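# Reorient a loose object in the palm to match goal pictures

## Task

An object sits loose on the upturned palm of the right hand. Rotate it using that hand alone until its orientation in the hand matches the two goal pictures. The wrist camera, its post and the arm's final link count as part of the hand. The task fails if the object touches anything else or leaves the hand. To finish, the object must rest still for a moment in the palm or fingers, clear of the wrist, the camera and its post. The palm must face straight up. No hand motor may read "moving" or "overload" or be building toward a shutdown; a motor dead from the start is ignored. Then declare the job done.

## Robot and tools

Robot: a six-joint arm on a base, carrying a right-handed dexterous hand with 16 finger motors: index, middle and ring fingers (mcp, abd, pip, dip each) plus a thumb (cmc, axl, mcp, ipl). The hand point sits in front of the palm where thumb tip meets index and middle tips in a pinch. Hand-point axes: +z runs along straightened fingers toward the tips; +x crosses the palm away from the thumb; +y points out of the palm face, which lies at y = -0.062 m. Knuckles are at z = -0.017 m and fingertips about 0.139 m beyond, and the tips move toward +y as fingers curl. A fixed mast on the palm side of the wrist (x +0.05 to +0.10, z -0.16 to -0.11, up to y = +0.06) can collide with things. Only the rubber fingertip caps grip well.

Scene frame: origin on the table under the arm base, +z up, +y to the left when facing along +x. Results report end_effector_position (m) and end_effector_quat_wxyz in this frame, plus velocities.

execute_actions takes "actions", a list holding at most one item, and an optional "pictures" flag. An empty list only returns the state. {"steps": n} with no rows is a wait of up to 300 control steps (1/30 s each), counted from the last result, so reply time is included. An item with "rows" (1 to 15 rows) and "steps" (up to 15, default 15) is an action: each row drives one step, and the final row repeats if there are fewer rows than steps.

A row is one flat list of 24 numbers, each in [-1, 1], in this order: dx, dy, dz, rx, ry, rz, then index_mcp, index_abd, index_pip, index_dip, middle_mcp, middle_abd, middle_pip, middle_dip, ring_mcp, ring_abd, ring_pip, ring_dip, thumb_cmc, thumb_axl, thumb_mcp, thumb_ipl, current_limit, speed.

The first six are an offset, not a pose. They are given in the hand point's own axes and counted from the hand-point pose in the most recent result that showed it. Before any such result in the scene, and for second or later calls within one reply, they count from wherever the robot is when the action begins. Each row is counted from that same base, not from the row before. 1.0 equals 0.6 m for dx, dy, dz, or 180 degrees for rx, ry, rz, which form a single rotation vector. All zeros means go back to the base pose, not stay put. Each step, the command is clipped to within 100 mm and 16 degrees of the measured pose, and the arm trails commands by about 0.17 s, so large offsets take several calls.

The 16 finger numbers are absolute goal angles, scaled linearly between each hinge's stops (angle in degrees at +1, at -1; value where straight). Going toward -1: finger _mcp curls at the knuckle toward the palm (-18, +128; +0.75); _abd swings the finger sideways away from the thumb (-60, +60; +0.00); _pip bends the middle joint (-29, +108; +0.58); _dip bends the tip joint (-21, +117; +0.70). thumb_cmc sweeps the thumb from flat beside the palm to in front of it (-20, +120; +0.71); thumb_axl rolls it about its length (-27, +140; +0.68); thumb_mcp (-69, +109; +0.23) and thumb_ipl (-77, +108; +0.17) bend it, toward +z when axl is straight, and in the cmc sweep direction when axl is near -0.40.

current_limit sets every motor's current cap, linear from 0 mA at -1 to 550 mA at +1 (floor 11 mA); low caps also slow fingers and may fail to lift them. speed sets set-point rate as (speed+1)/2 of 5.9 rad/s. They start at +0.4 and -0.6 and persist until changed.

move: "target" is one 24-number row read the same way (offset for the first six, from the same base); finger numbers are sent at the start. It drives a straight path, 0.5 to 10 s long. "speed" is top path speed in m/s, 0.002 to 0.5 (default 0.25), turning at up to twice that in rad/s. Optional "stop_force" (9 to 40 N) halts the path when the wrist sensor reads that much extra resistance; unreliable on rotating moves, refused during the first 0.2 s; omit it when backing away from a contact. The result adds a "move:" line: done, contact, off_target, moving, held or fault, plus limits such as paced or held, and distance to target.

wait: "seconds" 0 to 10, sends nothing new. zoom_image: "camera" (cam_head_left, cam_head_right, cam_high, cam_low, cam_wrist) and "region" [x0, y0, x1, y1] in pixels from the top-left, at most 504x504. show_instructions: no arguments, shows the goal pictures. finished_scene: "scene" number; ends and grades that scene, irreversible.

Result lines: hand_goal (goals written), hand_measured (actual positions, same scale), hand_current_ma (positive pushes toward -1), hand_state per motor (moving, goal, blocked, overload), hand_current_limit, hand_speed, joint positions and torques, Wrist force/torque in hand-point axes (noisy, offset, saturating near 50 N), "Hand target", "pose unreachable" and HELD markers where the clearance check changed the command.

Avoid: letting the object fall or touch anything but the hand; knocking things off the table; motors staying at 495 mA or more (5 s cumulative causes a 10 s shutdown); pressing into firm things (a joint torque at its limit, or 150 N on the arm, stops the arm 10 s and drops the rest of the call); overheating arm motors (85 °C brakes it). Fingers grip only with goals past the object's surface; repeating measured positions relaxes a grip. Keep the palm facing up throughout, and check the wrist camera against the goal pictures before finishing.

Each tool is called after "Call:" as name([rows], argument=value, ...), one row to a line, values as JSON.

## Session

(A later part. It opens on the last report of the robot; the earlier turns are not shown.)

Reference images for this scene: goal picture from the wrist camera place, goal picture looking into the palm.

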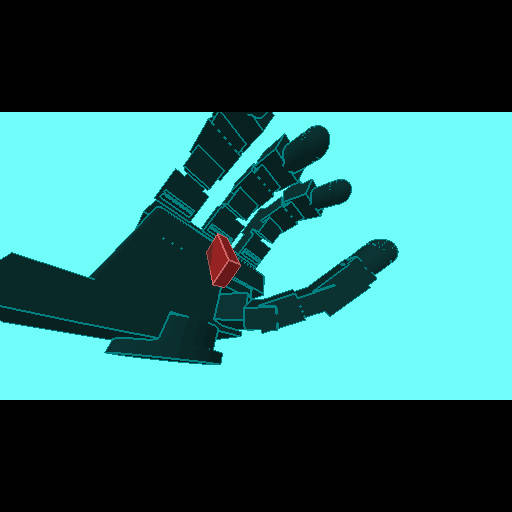

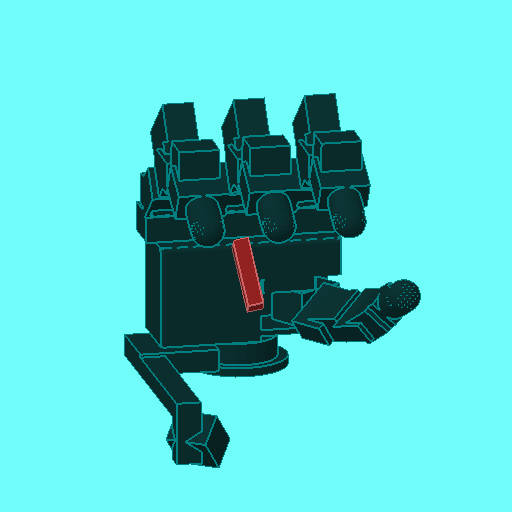

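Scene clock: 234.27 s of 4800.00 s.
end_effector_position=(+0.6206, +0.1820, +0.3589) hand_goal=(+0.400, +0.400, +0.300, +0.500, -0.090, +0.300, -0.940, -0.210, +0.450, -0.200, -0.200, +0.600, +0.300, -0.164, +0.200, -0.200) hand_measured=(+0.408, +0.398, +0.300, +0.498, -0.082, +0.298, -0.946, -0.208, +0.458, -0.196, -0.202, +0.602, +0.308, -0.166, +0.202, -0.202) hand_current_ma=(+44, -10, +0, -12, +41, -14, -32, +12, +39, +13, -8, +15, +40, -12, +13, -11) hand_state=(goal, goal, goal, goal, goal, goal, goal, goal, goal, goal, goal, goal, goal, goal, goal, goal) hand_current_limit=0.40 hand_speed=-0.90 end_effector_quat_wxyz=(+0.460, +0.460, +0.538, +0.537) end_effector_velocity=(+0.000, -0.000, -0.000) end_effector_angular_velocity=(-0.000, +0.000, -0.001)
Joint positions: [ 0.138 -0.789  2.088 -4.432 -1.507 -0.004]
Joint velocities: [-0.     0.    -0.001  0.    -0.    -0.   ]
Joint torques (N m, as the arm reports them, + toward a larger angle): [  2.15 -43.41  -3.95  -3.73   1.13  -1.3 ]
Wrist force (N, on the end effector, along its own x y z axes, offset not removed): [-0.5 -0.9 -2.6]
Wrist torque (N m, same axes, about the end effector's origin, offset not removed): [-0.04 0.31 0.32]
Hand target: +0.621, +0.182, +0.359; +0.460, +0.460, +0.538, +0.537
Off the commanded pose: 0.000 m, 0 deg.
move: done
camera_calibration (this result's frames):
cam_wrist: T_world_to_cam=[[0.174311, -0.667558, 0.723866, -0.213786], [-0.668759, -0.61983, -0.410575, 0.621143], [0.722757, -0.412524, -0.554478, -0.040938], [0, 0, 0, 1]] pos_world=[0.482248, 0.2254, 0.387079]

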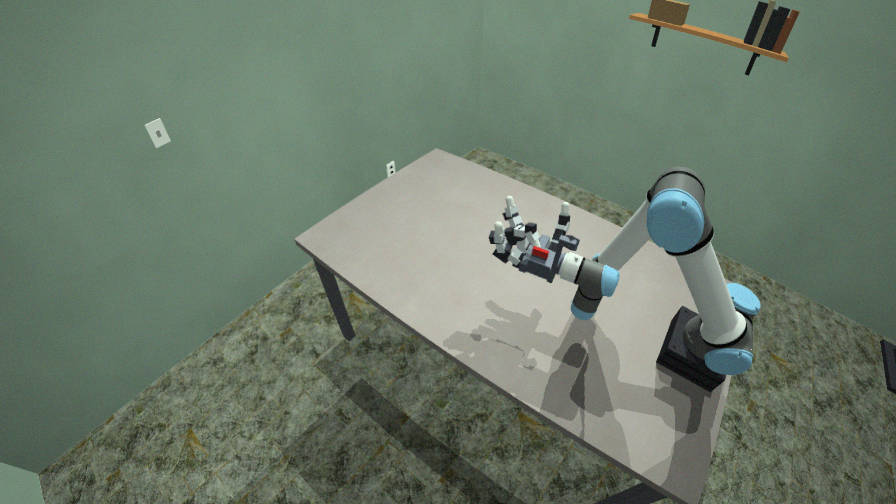

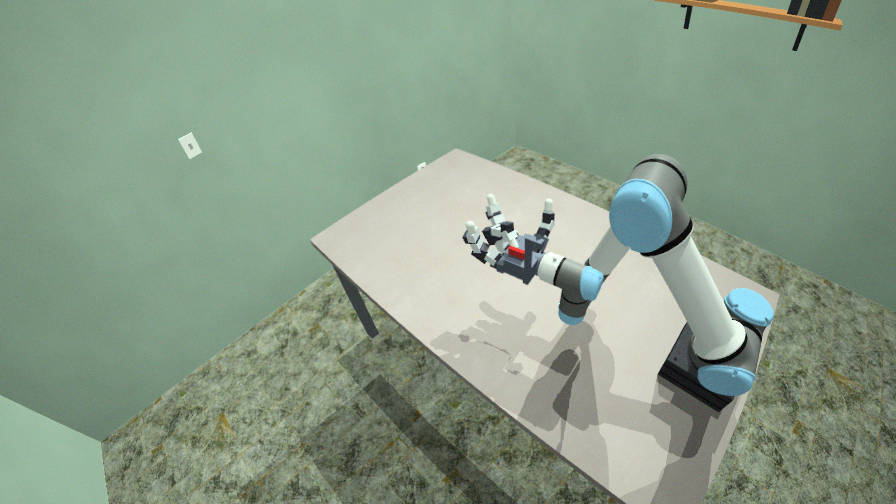

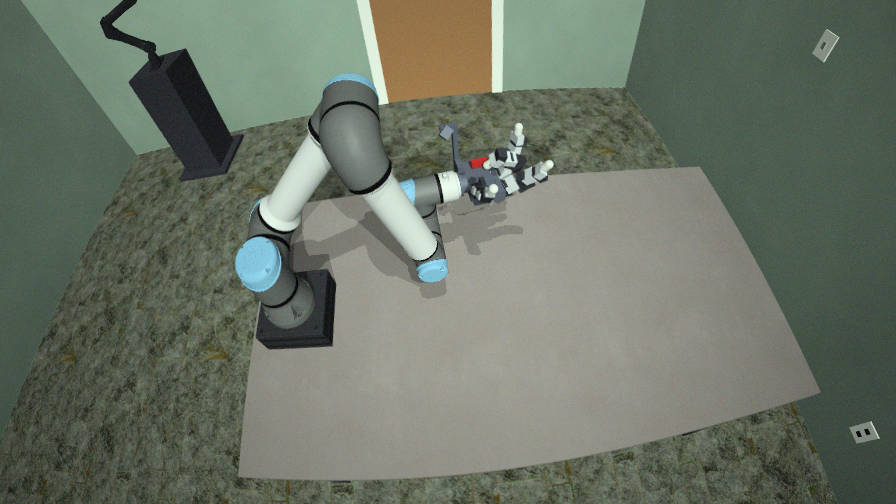

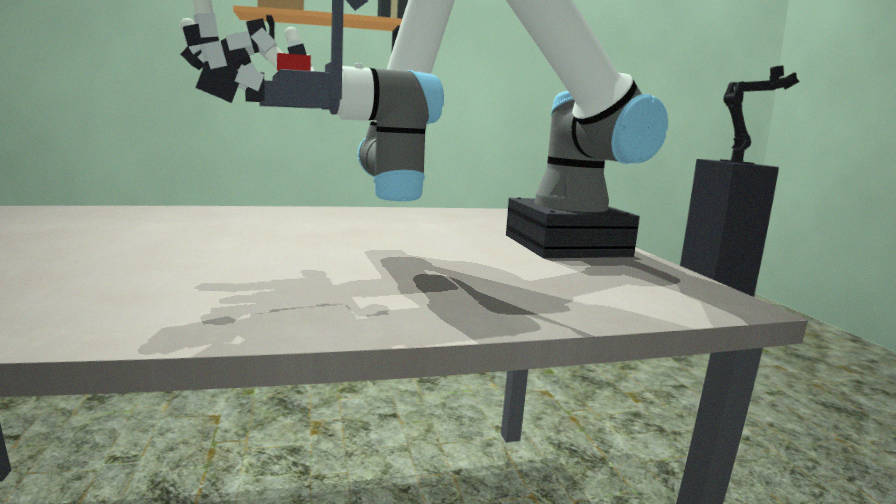

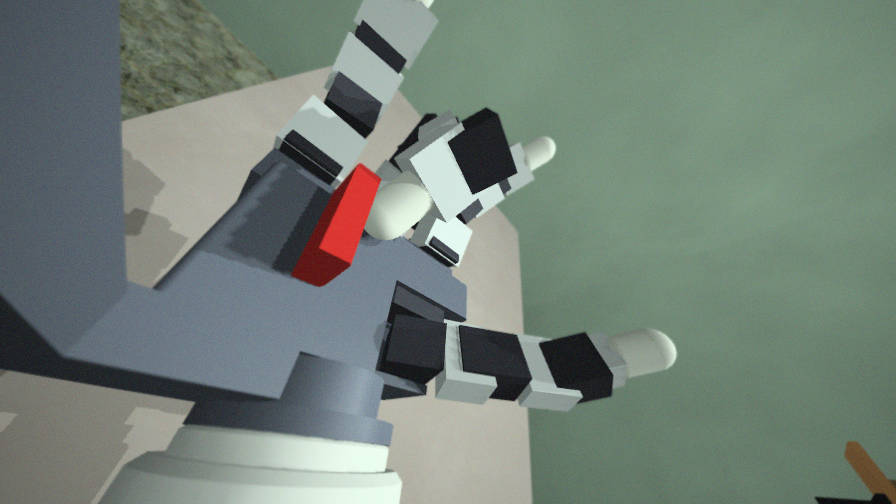

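Call:
move(target=[0,0,0,0,0,0,0.4,0.4,0.3,0.5,-0.1,0.5,-0.96,-0.21,0.45,-0.2,-0.2,0.6,0.3,-0.165,0.2,-0.2,0.4,-0.92])

Call:
move(target=[0,0,0,0,0,0,0.4,0.4,0.3,0.5,-0.08,0.4,-0.94,-0.21,0.45,-0.2,-0.2,0.6,0.3,-0.165,0.2,-0.2,0.4,-0.85])

Call:
zoom_image(camera="cam_wrist", region=[260,130,428,298])

Scene clock: 242.33 s of 4800.00 s.
end_effector_position=(+0.6206, +0.1820, +0.3589) hand_goal=(+0.400, +0.400, +0.300, +0.500, -0.100, +0.500, -0.960, -0.210, +0.450, -0.200, -0.200, +0.600, +0.300, -0.164, +0.200, -0.200) hand_measured=(+0.408, +0.398, +0.300, +0.498, -0.092, +0.498, -0.960, -0.208, +0.458, -0.196, -0.202, +0.602, +0.308, -0.166, +0.202, -0.202) hand_current_ma=(+44, -10, +0, -12, +40, -13, +0, +12, +39, +13, -8, +15, +40, -12, +13, -11) hand_state=(goal, goal, goal, goal, goal, goal, goal, goal, goal, goal, goal, goal, goal, goal, goal, goal) hand_current_limit=0.40 hand_speed=-0.92 end_effector_quat_wxyz=(+0.460, +0.460, +0.538, +0.537) end_effector_velocity=(-0.000, +0.000, +0.000) end_effector_angular_velocity=(+0.000, -0.000, +0.000)
Joint positions: [ 0.138 -0.789  2.088 -4.432 -1.507 -0.004]
Joint velocities: [ 0.    -0.001  0.001  0.     0.     0.   ]
Joint torques (N m, as the arm reports them, + toward a larger angle): [  1.9  -43.38  -3.97  -3.8    0.9   -1.37]
Wrist force (N, on the end effector, along its own x y z axes, offset not removed): [0.6 -0.6 0.1]
Wrist torque (N m, same axes, about the end effector's origin, offset not removed): [-0.27 0.15 0.20]
Hand target: +0.621, +0.182, +0.359; +0.460, +0.460, +0.538, +0.537
Off the commanded pose: 0.000 m, 0 deg.
After step 90, 3.93 s passed at rest.
move: done
camera_calibration (this result's frames):
cam_wrist: T_world_to_cam=[[0.174311, -0.667558, 0.723866, -0.213786], [-0.668759, -0.619831, -0.410575, 0.621143], [0.722757, -0.412524, -0.554478, -0.040938], [0, 0, 0, 1]] pos_world=[0.482248, 0.2254, 0.387079]

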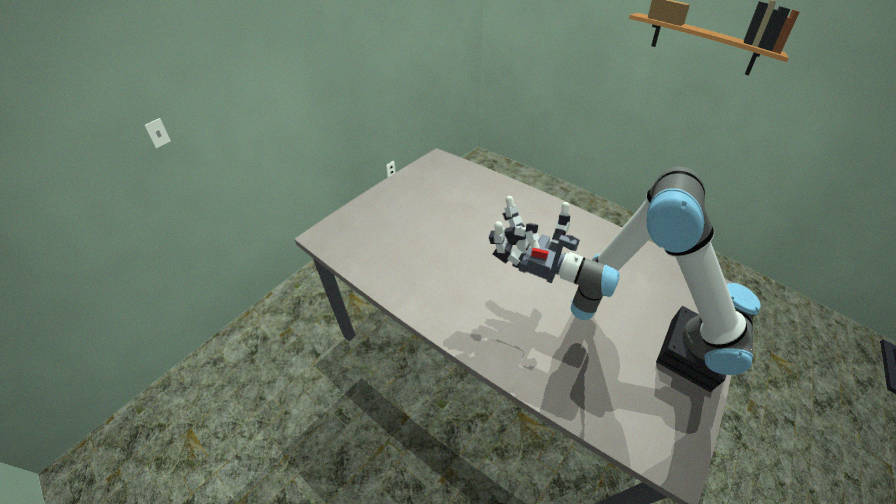

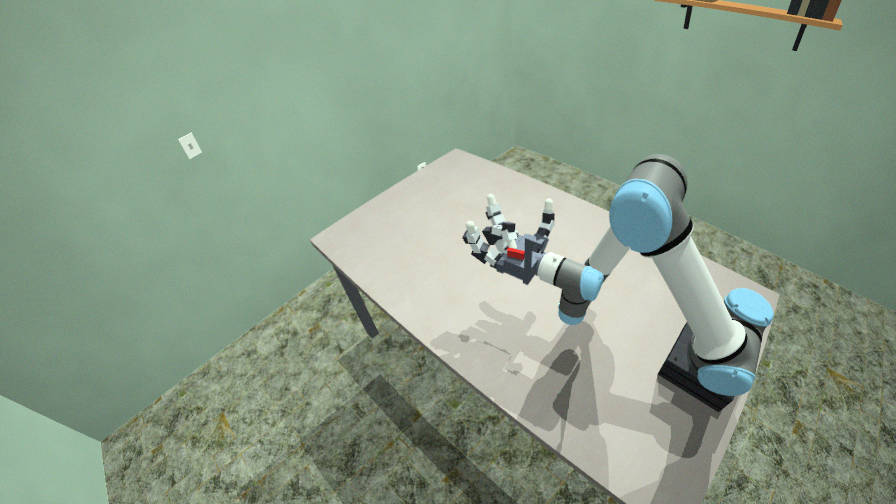

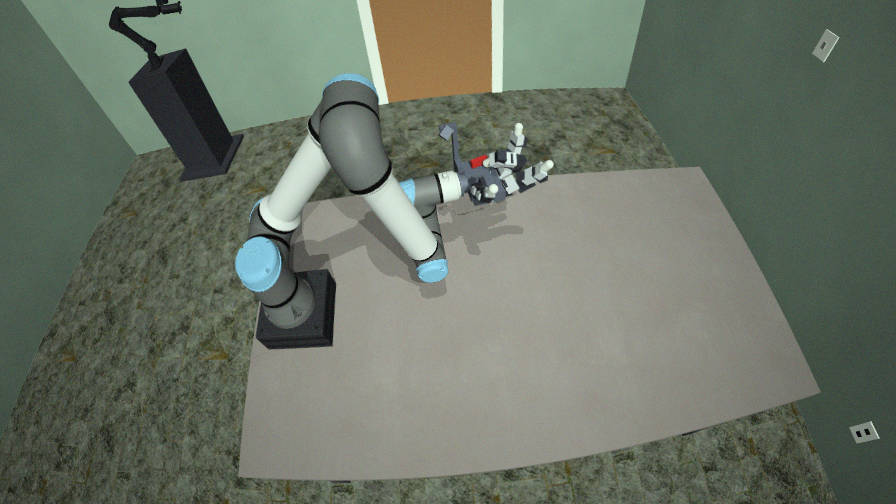

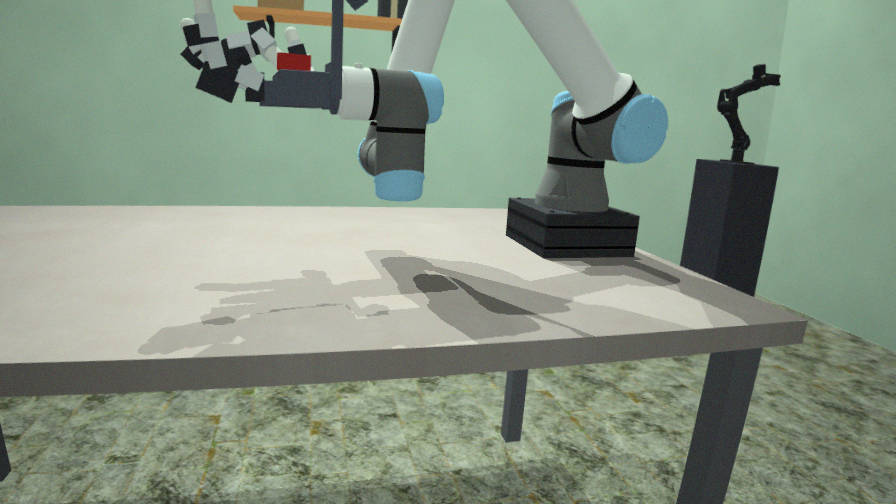

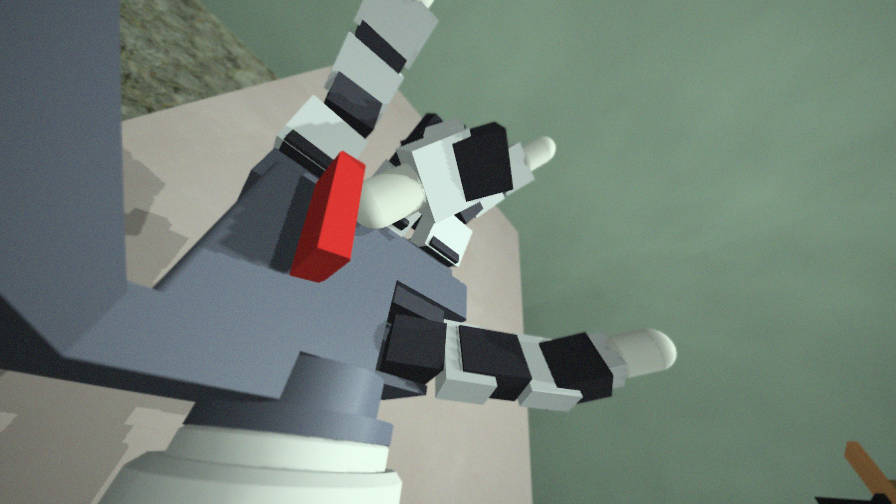

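Scene clock: 242.83 s of 4800.00 s.
end_effector_position=(+0.6206, +0.1820, +0.3589) hand_goal=(+0.400, +0.400, +0.300, +0.500, -0.080, +0.400, -0.940, -0.210, +0.450, -0.200, -0.200, +0.600, +0.300, -0.164, +0.200, -0.200) hand_measured=(+0.408, +0.398, +0.300, +0.498, -0.080, +0.404, -0.948, -0.208, +0.458, -0.196, -0.202, +0.602, +0.308, -0.166, +0.202, -0.202) hand_current_ma=(+44, -10, +0, -12, +0, +17, -44, +12, +39, +13, -8, +15, +40, -12, +13, -11) hand_state=(goal, goal, goal, goal, goal, goal, goal, goal, goal, goal, goal, goal, goal, goal, goal, goal) hand_current_limit=0.40 hand_speed=-0.85 end_effector_quat_wxyz=(+0.460, +0.460, +0.538, +0.537) end_effector_velocity=(+0.000, -0.000, -0.000) end_effector_angular_velocity=(-0.000, +0.001, +0.000)
Joint positions: [ 0.138 -0.789  2.088 -4.432 -1.507 -0.004]
Joint velocities: [-0.    -0.     0.     0.001  0.    -0.   ]
Joint torques (N m, as the arm reports them, + toward a larger angle): [  2.08 -43.49  -3.7   -3.75   0.94  -1.39]
Wrist force (N, on the end effector, along its own x y z axes, offset not removed): [-1.7 1.0 0.7]
Wrist torque (N m, same axes, about the end effector's origin, offset not removed): [0.01 0.33 0.12]
Hand target: +0.621, +0.182, +0.359; +0.460, +0.460, +0.538, +0.537
Off the commanded pose: 0.000 m, 0 deg.
move: done
camera_calibration (this result's frames):
cam_wrist: T_world_to_cam=[[0.17431, -0.667558, 0.723866, -0.213786], [-0.668759, -0.61983, -0.410575, 0.621143], [0.722757, -0.412525, -0.554478, -0.040938], [0, 0, 0, 1]] pos_world=[0.482248, 0.2254, 0.387079]

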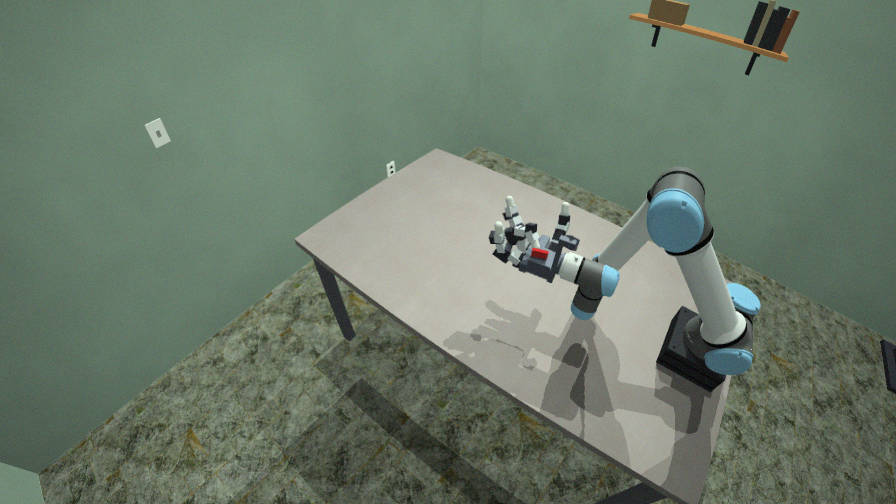

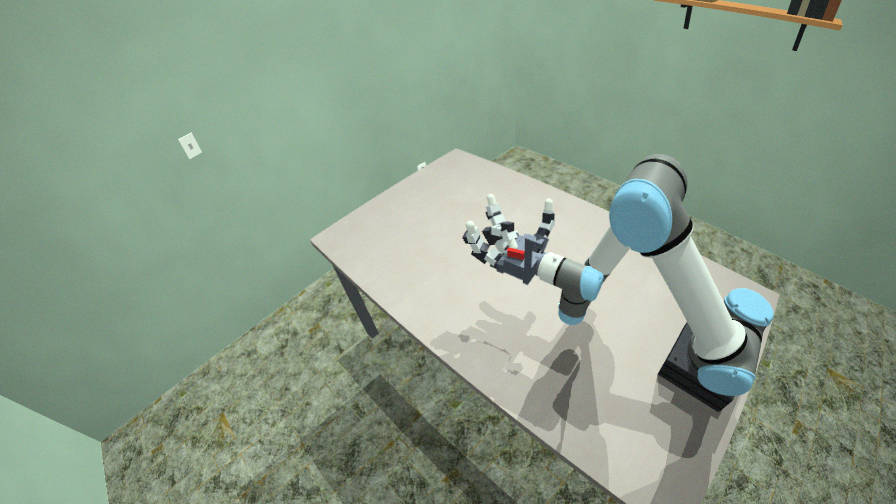

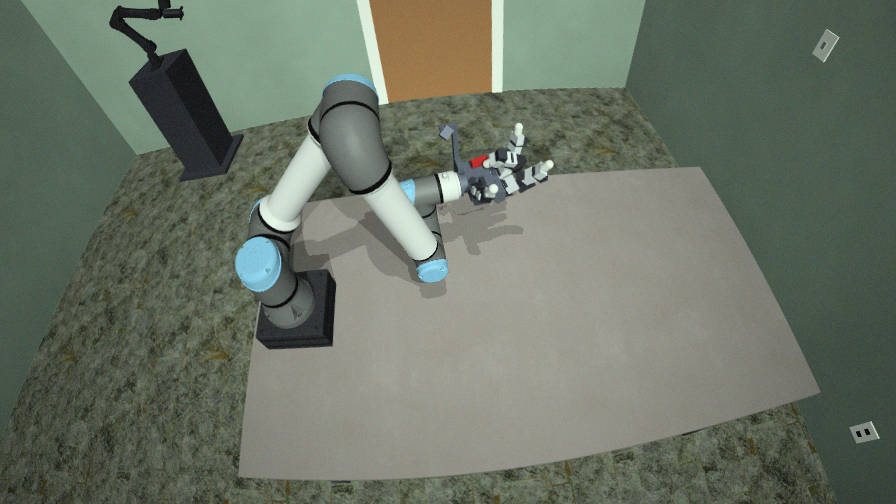

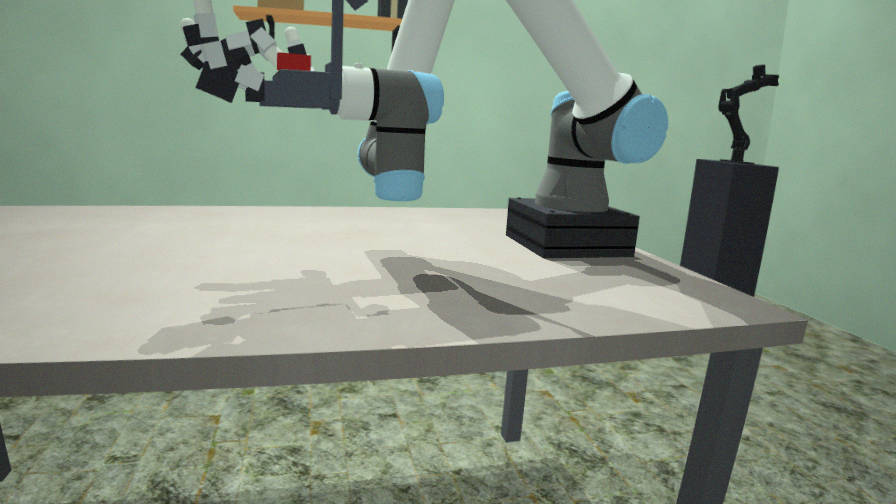

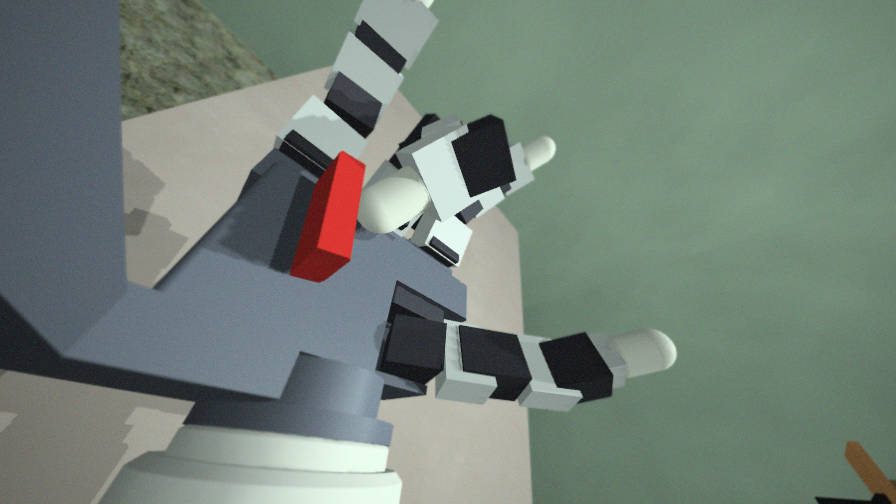

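Region (260, 130, 428, 298) of cam_wrist's 896x504 image, scaled by 3.000, with more detail than that image has.

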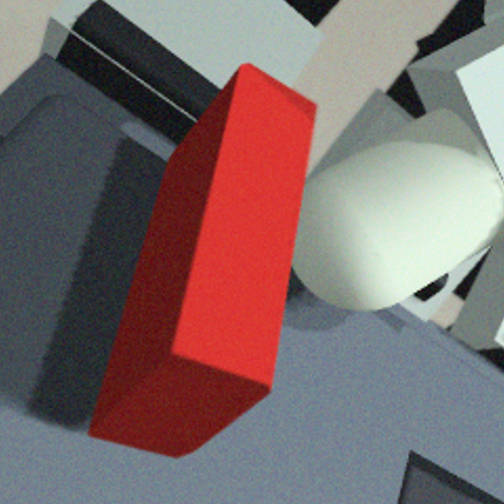

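Call:
move(target=[0,0,0,0,0,0,0.4,0.4,0.3,0.5,-0.17,0.1,-0.93,-0.03,0.3,0.38,-0.94,-0.21,0.3,-0.165,0.2,-0.2,0.4,-0.6])

Call:
move(target=[0,0,0,0,0,0,0.4,0.4,0.3,0.5,-0.17,0.1,-0.93,-0.03,-0.08,0.38,-0.94,-0.21,0.3,-0.165,0.2,-0.2,0.4,-0.8])

Scene clock: 287.40 s of 4800.00 s.
end_effector_position=(+0.6206, +0.1820, +0.3589) hand_goal=(+0.400, +0.400, +0.300, +0.500, -0.170, +0.100, -0.930, -0.030, +0.300, +0.380, -0.940, -0.210, +0.300, -0.164, +0.200, -0.200) hand_measured=(+0.408, +0.398, +0.300, +0.498, -0.164, +0.104, -0.940, -0.034, +0.314, +0.376, -0.940, -0.208, +0.308, -0.166, +0.202, -0.202) hand_current_ma=(+44, -10, +0, -12, +32, +15, -47, -19, +79, -14, +3, +12, +40, -12, +13, -11) hand_state=(goal, goal, goal, goal, goal, goal, goal, goal, goal, goal, goal, goal, goal, goal, goal, goal) hand_current_limit=0.40 hand_speed=-0.60 end_effector_quat_wxyz=(+0.460, +0.460, +0.538, +0.537) end_effector_velocity=(+0.000, +0.000, -0.000) end_effector_angular_velocity=(-0.000, +0.001, +0.000)
Joint positions: [ 0.138 -0.789  2.088 -4.432 -1.507 -0.004]
Joint velocities: [ 0.     0.     0.     0.001  0.    -0.   ]
Joint torques (N m, as the arm reports them, + toward a larger angle): [  1.97 -43.53  -3.83  -3.65   0.89  -1.36]
Wrist force (N, on the end effector, along its own x y z axes, offset not removed): [-1.6 -0.3 0.6]
Wrist torque (N m, same axes, about the end effector's origin, offset not removed): [-0.19 0.48 0.07]
Hand target: +0.621, +0.182, +0.359; +0.460, +0.460, +0.538, +0.537
Off the commanded pose: 0.000 m, 0 deg.
After step 90, 40.47 s passed at rest.
move: done
camera_calibration (this result's frames):
cam_wrist: T_world_to_cam=[[0.174311, -0.667558, 0.723866, -0.213786], [-0.668759, -0.619831, -0.410575, 0.621143], [0.722757, -0.412524, -0.554478, -0.040938], [0, 0, 0, 1]] pos_world=[0.482248, 0.2254, 0.387079]

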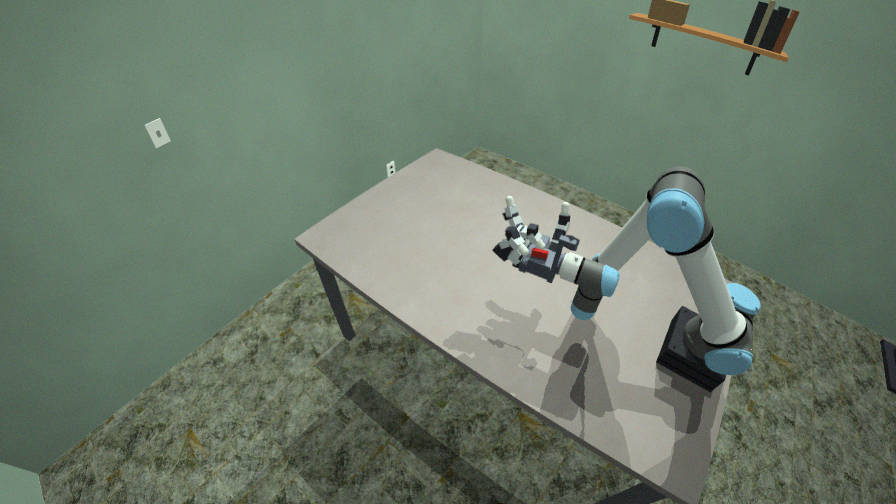

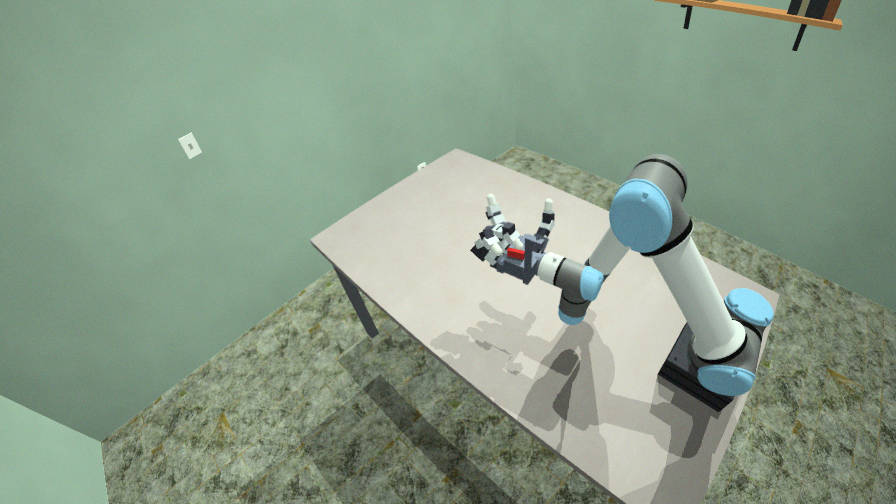

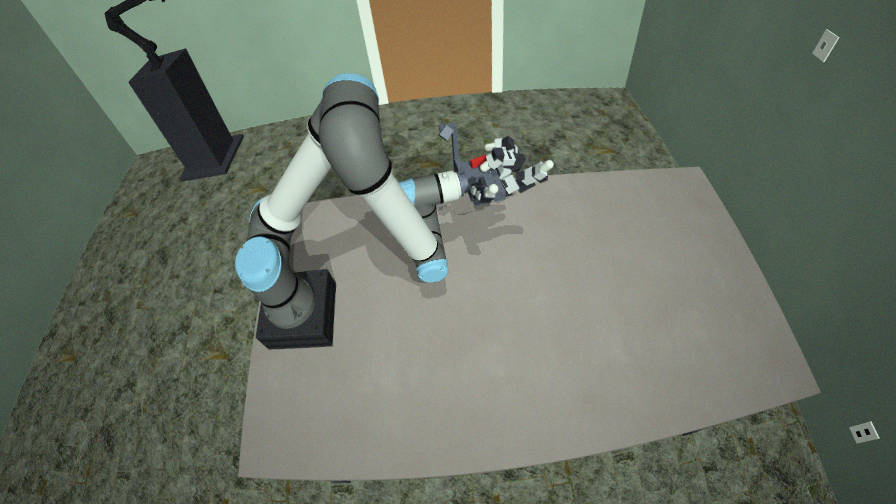

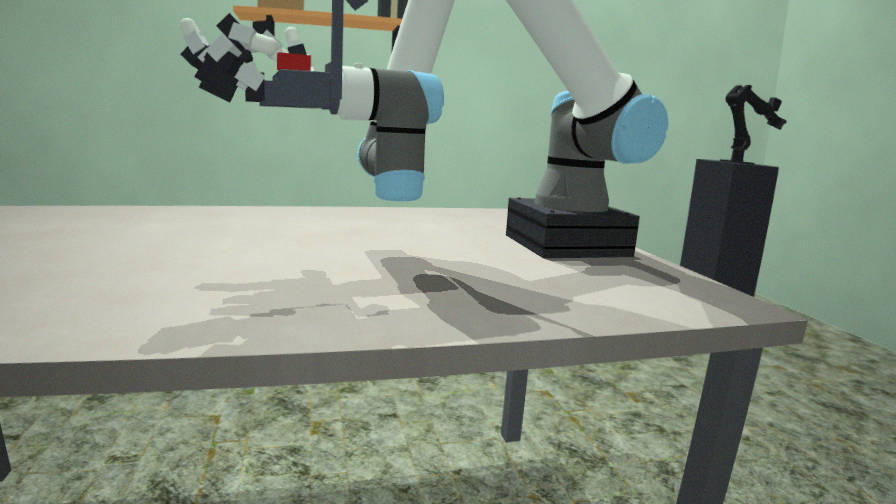

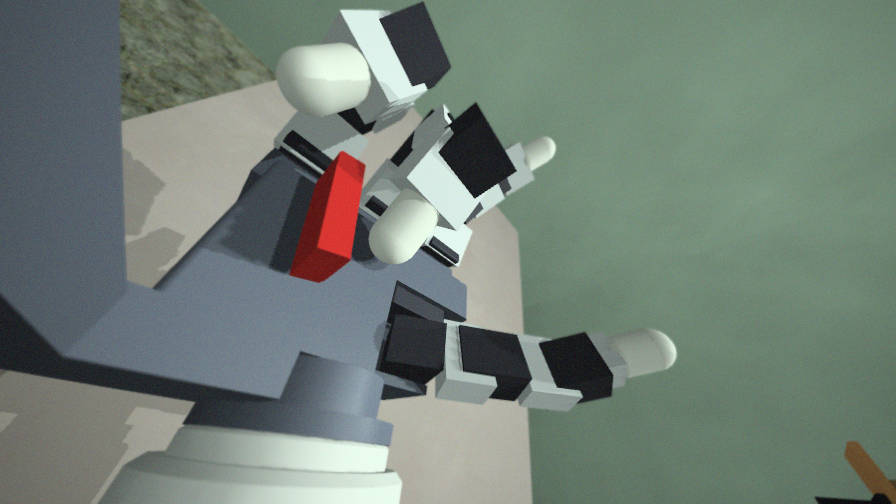

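Scene clock: 288.47 s of 4800.00 s.
end_effector_position=(+0.6206, +0.1820, +0.3589) hand_goal=(+0.400, +0.400, +0.300, +0.500, -0.170, +0.100, -0.930, -0.030, -0.080, +0.380, -0.940, -0.210, +0.300, -0.164, +0.200, -0.200) hand_measured=(+0.408, +0.398, +0.300, +0.498, -0.164, +0.104, -0.940, -0.034, -0.072, +0.376, -0.940, -0.208, +0.308, -0.166, +0.202, -0.202) hand_current_ma=(+44, -10, +0, -12, +32, +15, -47, -19, +42, -14, +0, +12, +40, -12, +13, -11) hand_state=(goal, goal, goal, goal, goal, goal, goal, goal, goal, goal, goal, goal, goal, goal, goal, goal) hand_current_limit=0.40 hand_speed=-0.80 end_effector_quat_wxyz=(+0.460, +0.460, +0.538, +0.537) end_effector_velocity=(-0.000, -0.000, +0.001) end_effector_angular_velocity=(+0.000, -0.002, -0.000)
Joint positions: [ 0.138 -0.789  2.088 -4.432 -1.507 -0.004]
Joint velocities: [ 0.    -0.    -0.    -0.001 -0.    -0.   ]
Joint torques (N m, as the arm reports them, + toward a larger angle): [  2.4  -44.1   -3.78  -3.67   0.93  -1.39]
Wrist force (N, on the end effector, along its own x y z axes, offset not removed): [-1.1 0.6 -0.1]
Wrist torque (N m, same axes, about the end effector's origin, offset not removed): [-0.14 0.35 0.09]
Hand target: +0.621, +0.182, +0.359; +0.460, +0.460, +0.538, +0.537
Off the commanded pose: 0.000 m, 0 deg.
move: done
camera_calibration (this result's frames):
cam_wrist: T_world_to_cam=[[0.174311, -0.667558, 0.723866, -0.213786], [-0.668759, -0.61983, -0.410575, 0.621143], [0.722756, -0.412525, -0.554479, -0.0409379], [0, 0, 0, 1]] pos_world=[0.482248, 0.2254, 0.387079]

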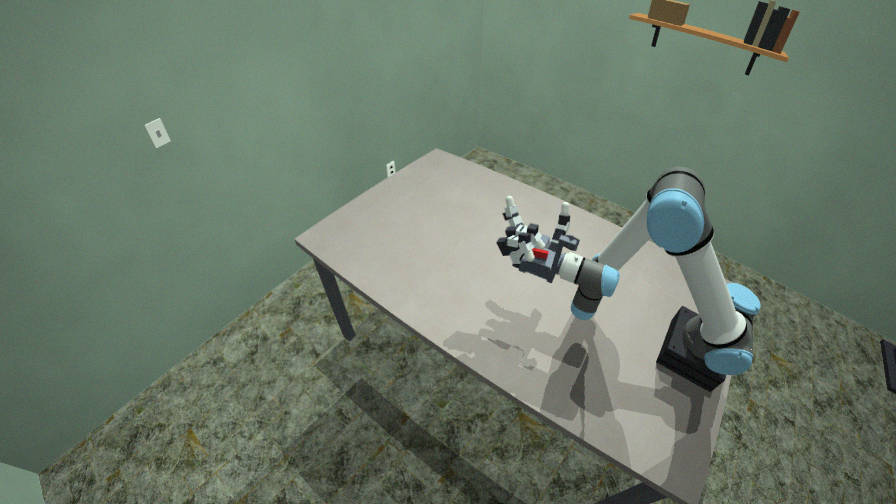

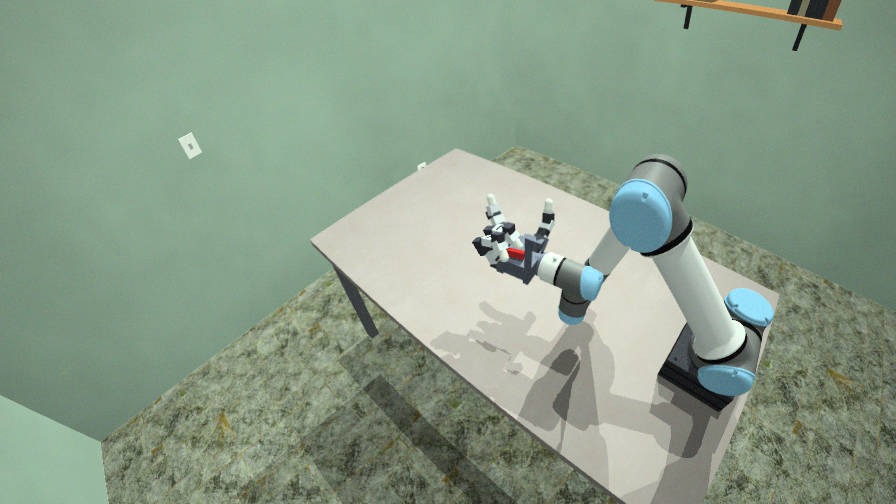

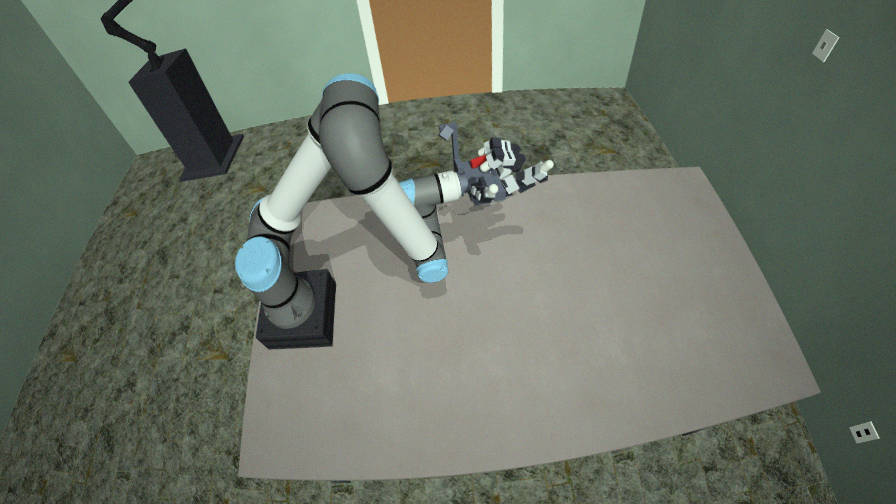

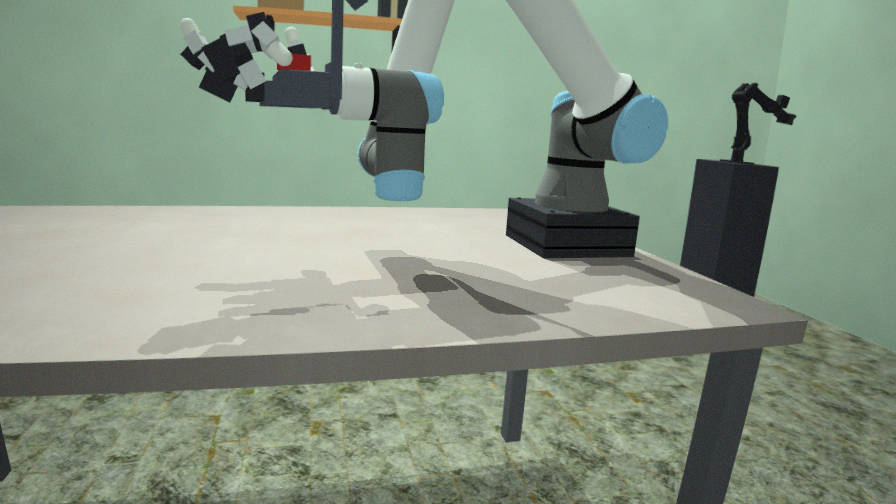

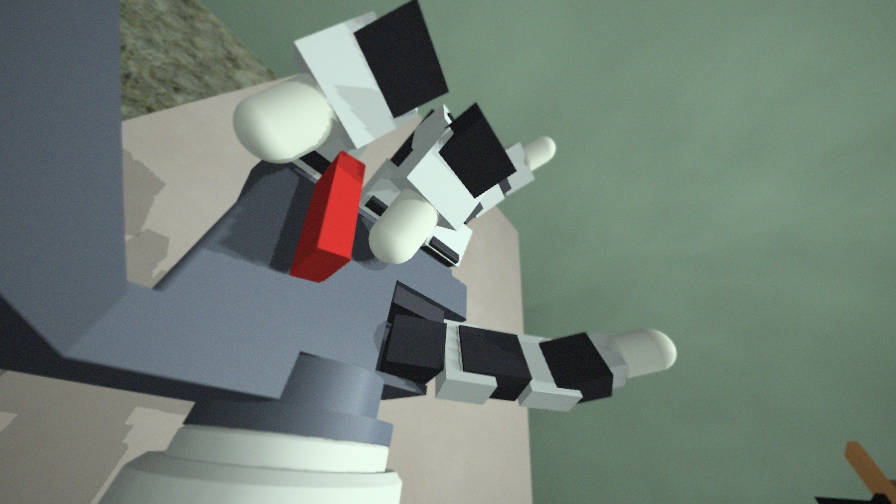

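Call:
move(target=[0,0,0,0,0,0,0.4,0.4,0.3,0.5,-0.17,0.25,-0.93,-0.03,-0.17,-0.03,-0.94,-0.03,0.3,-0.165,0.2,-0.2,0.4,-0.88])

Call:
zoom_image(camera="cam_low", region=[220,0,350,110])

Scene clock: 291.93 s of 4800.00 s.
end_effector_position=(+0.6206, +0.1820, +0.3589) hand_goal=(+0.400, +0.400, +0.300, +0.500, -0.170, +0.250, -0.930, -0.030, -0.170, -0.030, -0.940, -0.030, +0.300, -0.164, +0.200, -0.200) hand_measured=(+0.408, +0.398, +0.300, +0.498, -0.164, +0.248, -0.940, -0.034, -0.164, -0.026, -0.940, -0.034, +0.308, -0.166, +0.202, -0.202) hand_current_ma=(+44, -10, +0, -12, +32, -13, -47, -19, +31, +16, -2, -21, +40, -12, +13, -11) hand_state=(goal, goal, goal, goal, goal, goal, goal, goal, goal, goal, goal, goal, goal, goal, goal, goal) hand_current_limit=0.40 hand_speed=-0.88 end_effector_quat_wxyz=(+0.460, +0.460, +0.538, +0.537) end_effector_velocity=(+0.000, -0.000, -0.000) end_effector_angular_velocity=(-0.000, +0.001, -0.000)
Joint positions: [ 0.138 -0.789  2.088 -4.432 -1.507 -0.004]
Joint velocities: [-0.    -0.     0.     0.001  0.    -0.   ]
Joint torques (N m, as the arm reports them, + toward a larger angle): [  2.17 -43.37  -3.8   -3.58   0.86  -1.43]
Wrist force (N, on the end effector, along its own x y z axes, offset not removed): [-1.7 -2.3 -0.8]
Wrist torque (N m, same axes, about the end effector's origin, offset not removed): [-0.28 0.41 0.17]
Hand target: +0.621, +0.182, +0.359; +0.460, +0.460, +0.538, +0.537
Off the commanded pose: 0.000 m, 0 deg.
move: done
camera_calibration (this result's frames):
cam_wrist: T_world_to_cam=[[0.174311, -0.667558, 0.723866, -0.213786], [-0.668759, -0.619831, -0.410575, 0.621143], [0.722757, -0.412524, -0.554479, -0.040938], [0, 0, 0, 1]] pos_world=[0.482248, 0.2254, 0.387079]

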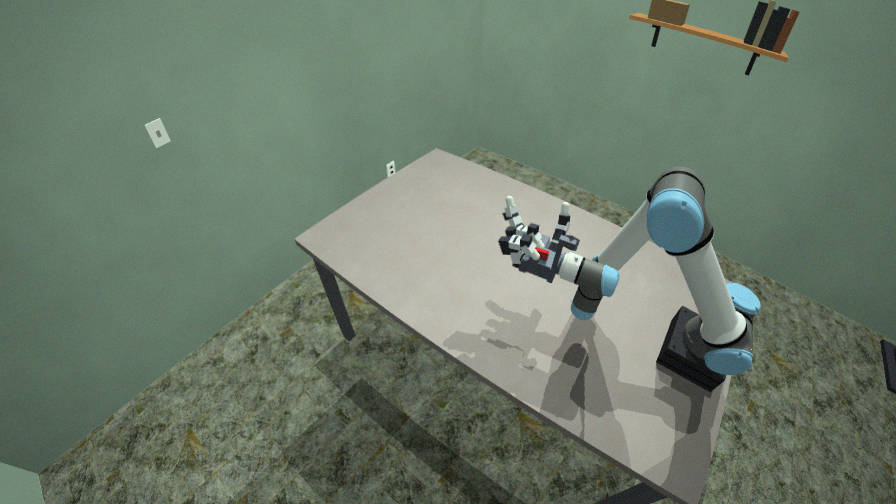

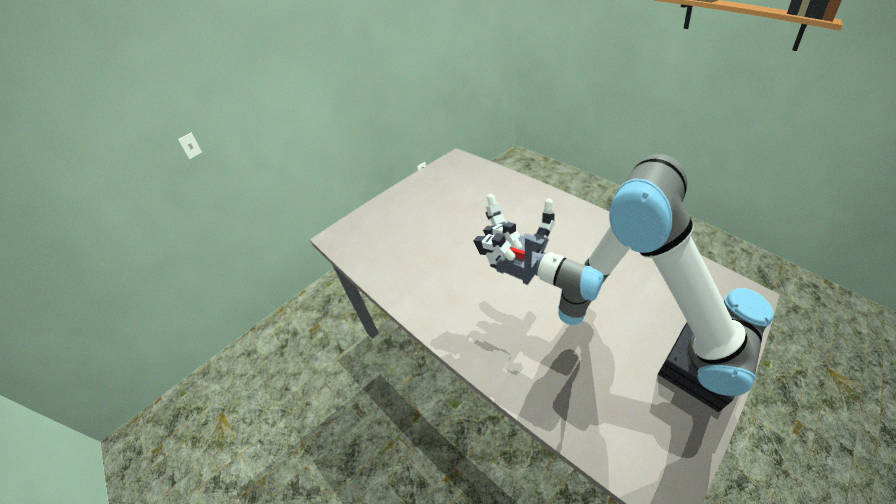

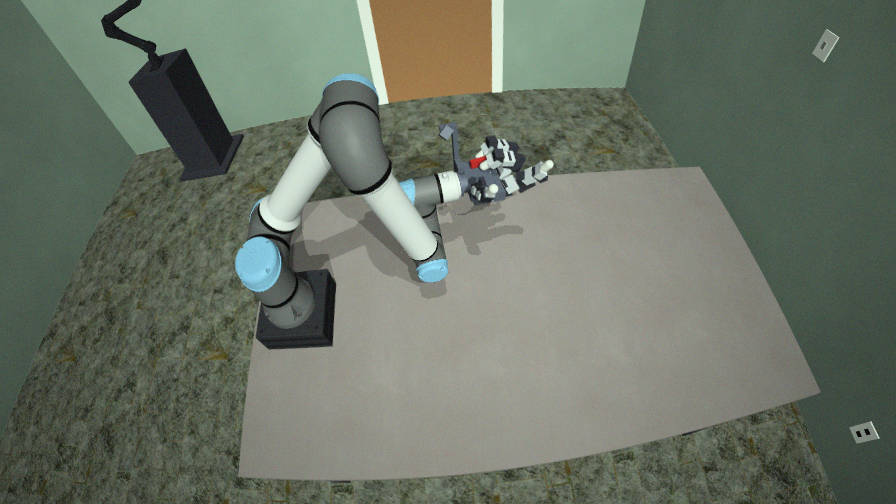

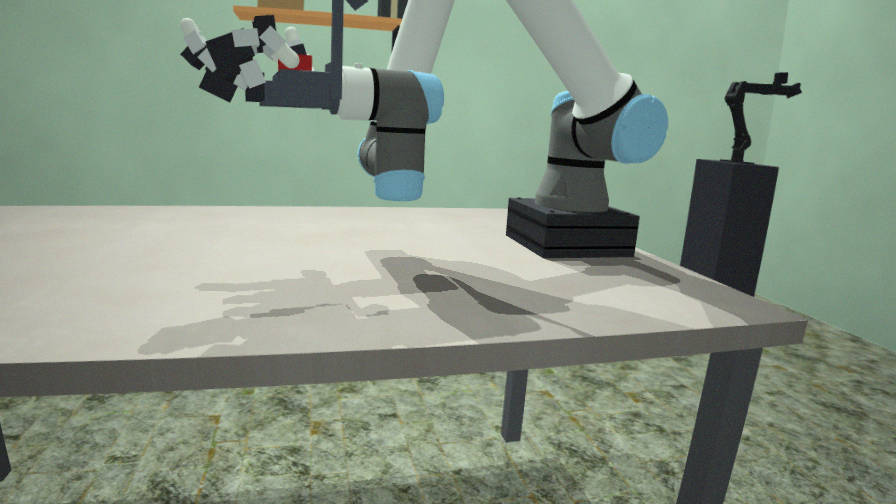

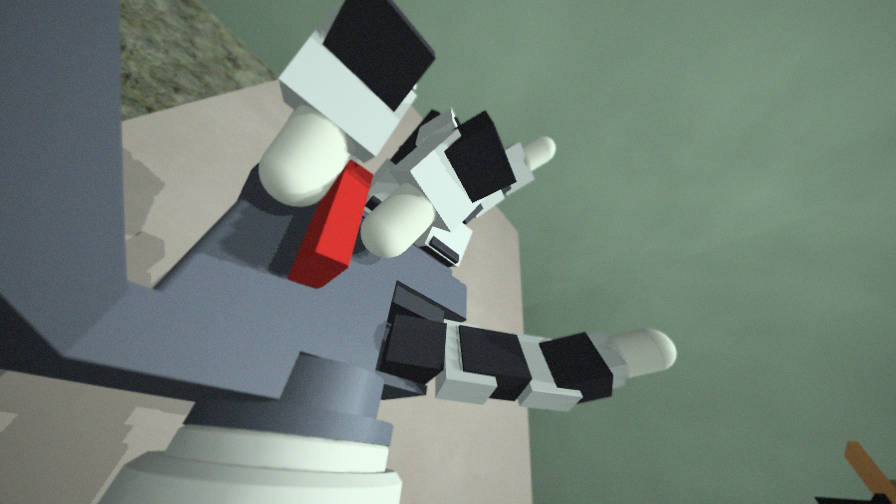

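Region (220, 0, 350, 110) of cam_low's 896x504 image, scaled by 3.877, with more detail than that image has; it fills the top 426 rows of this view, and the rest is white.

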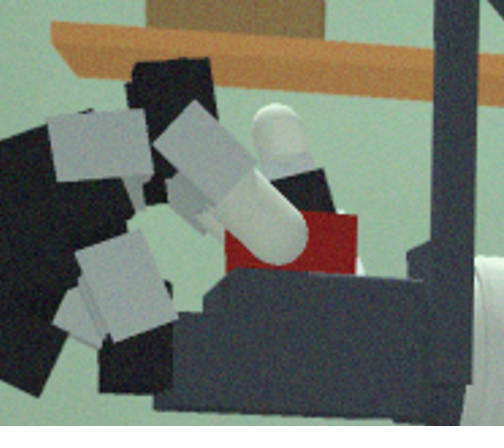

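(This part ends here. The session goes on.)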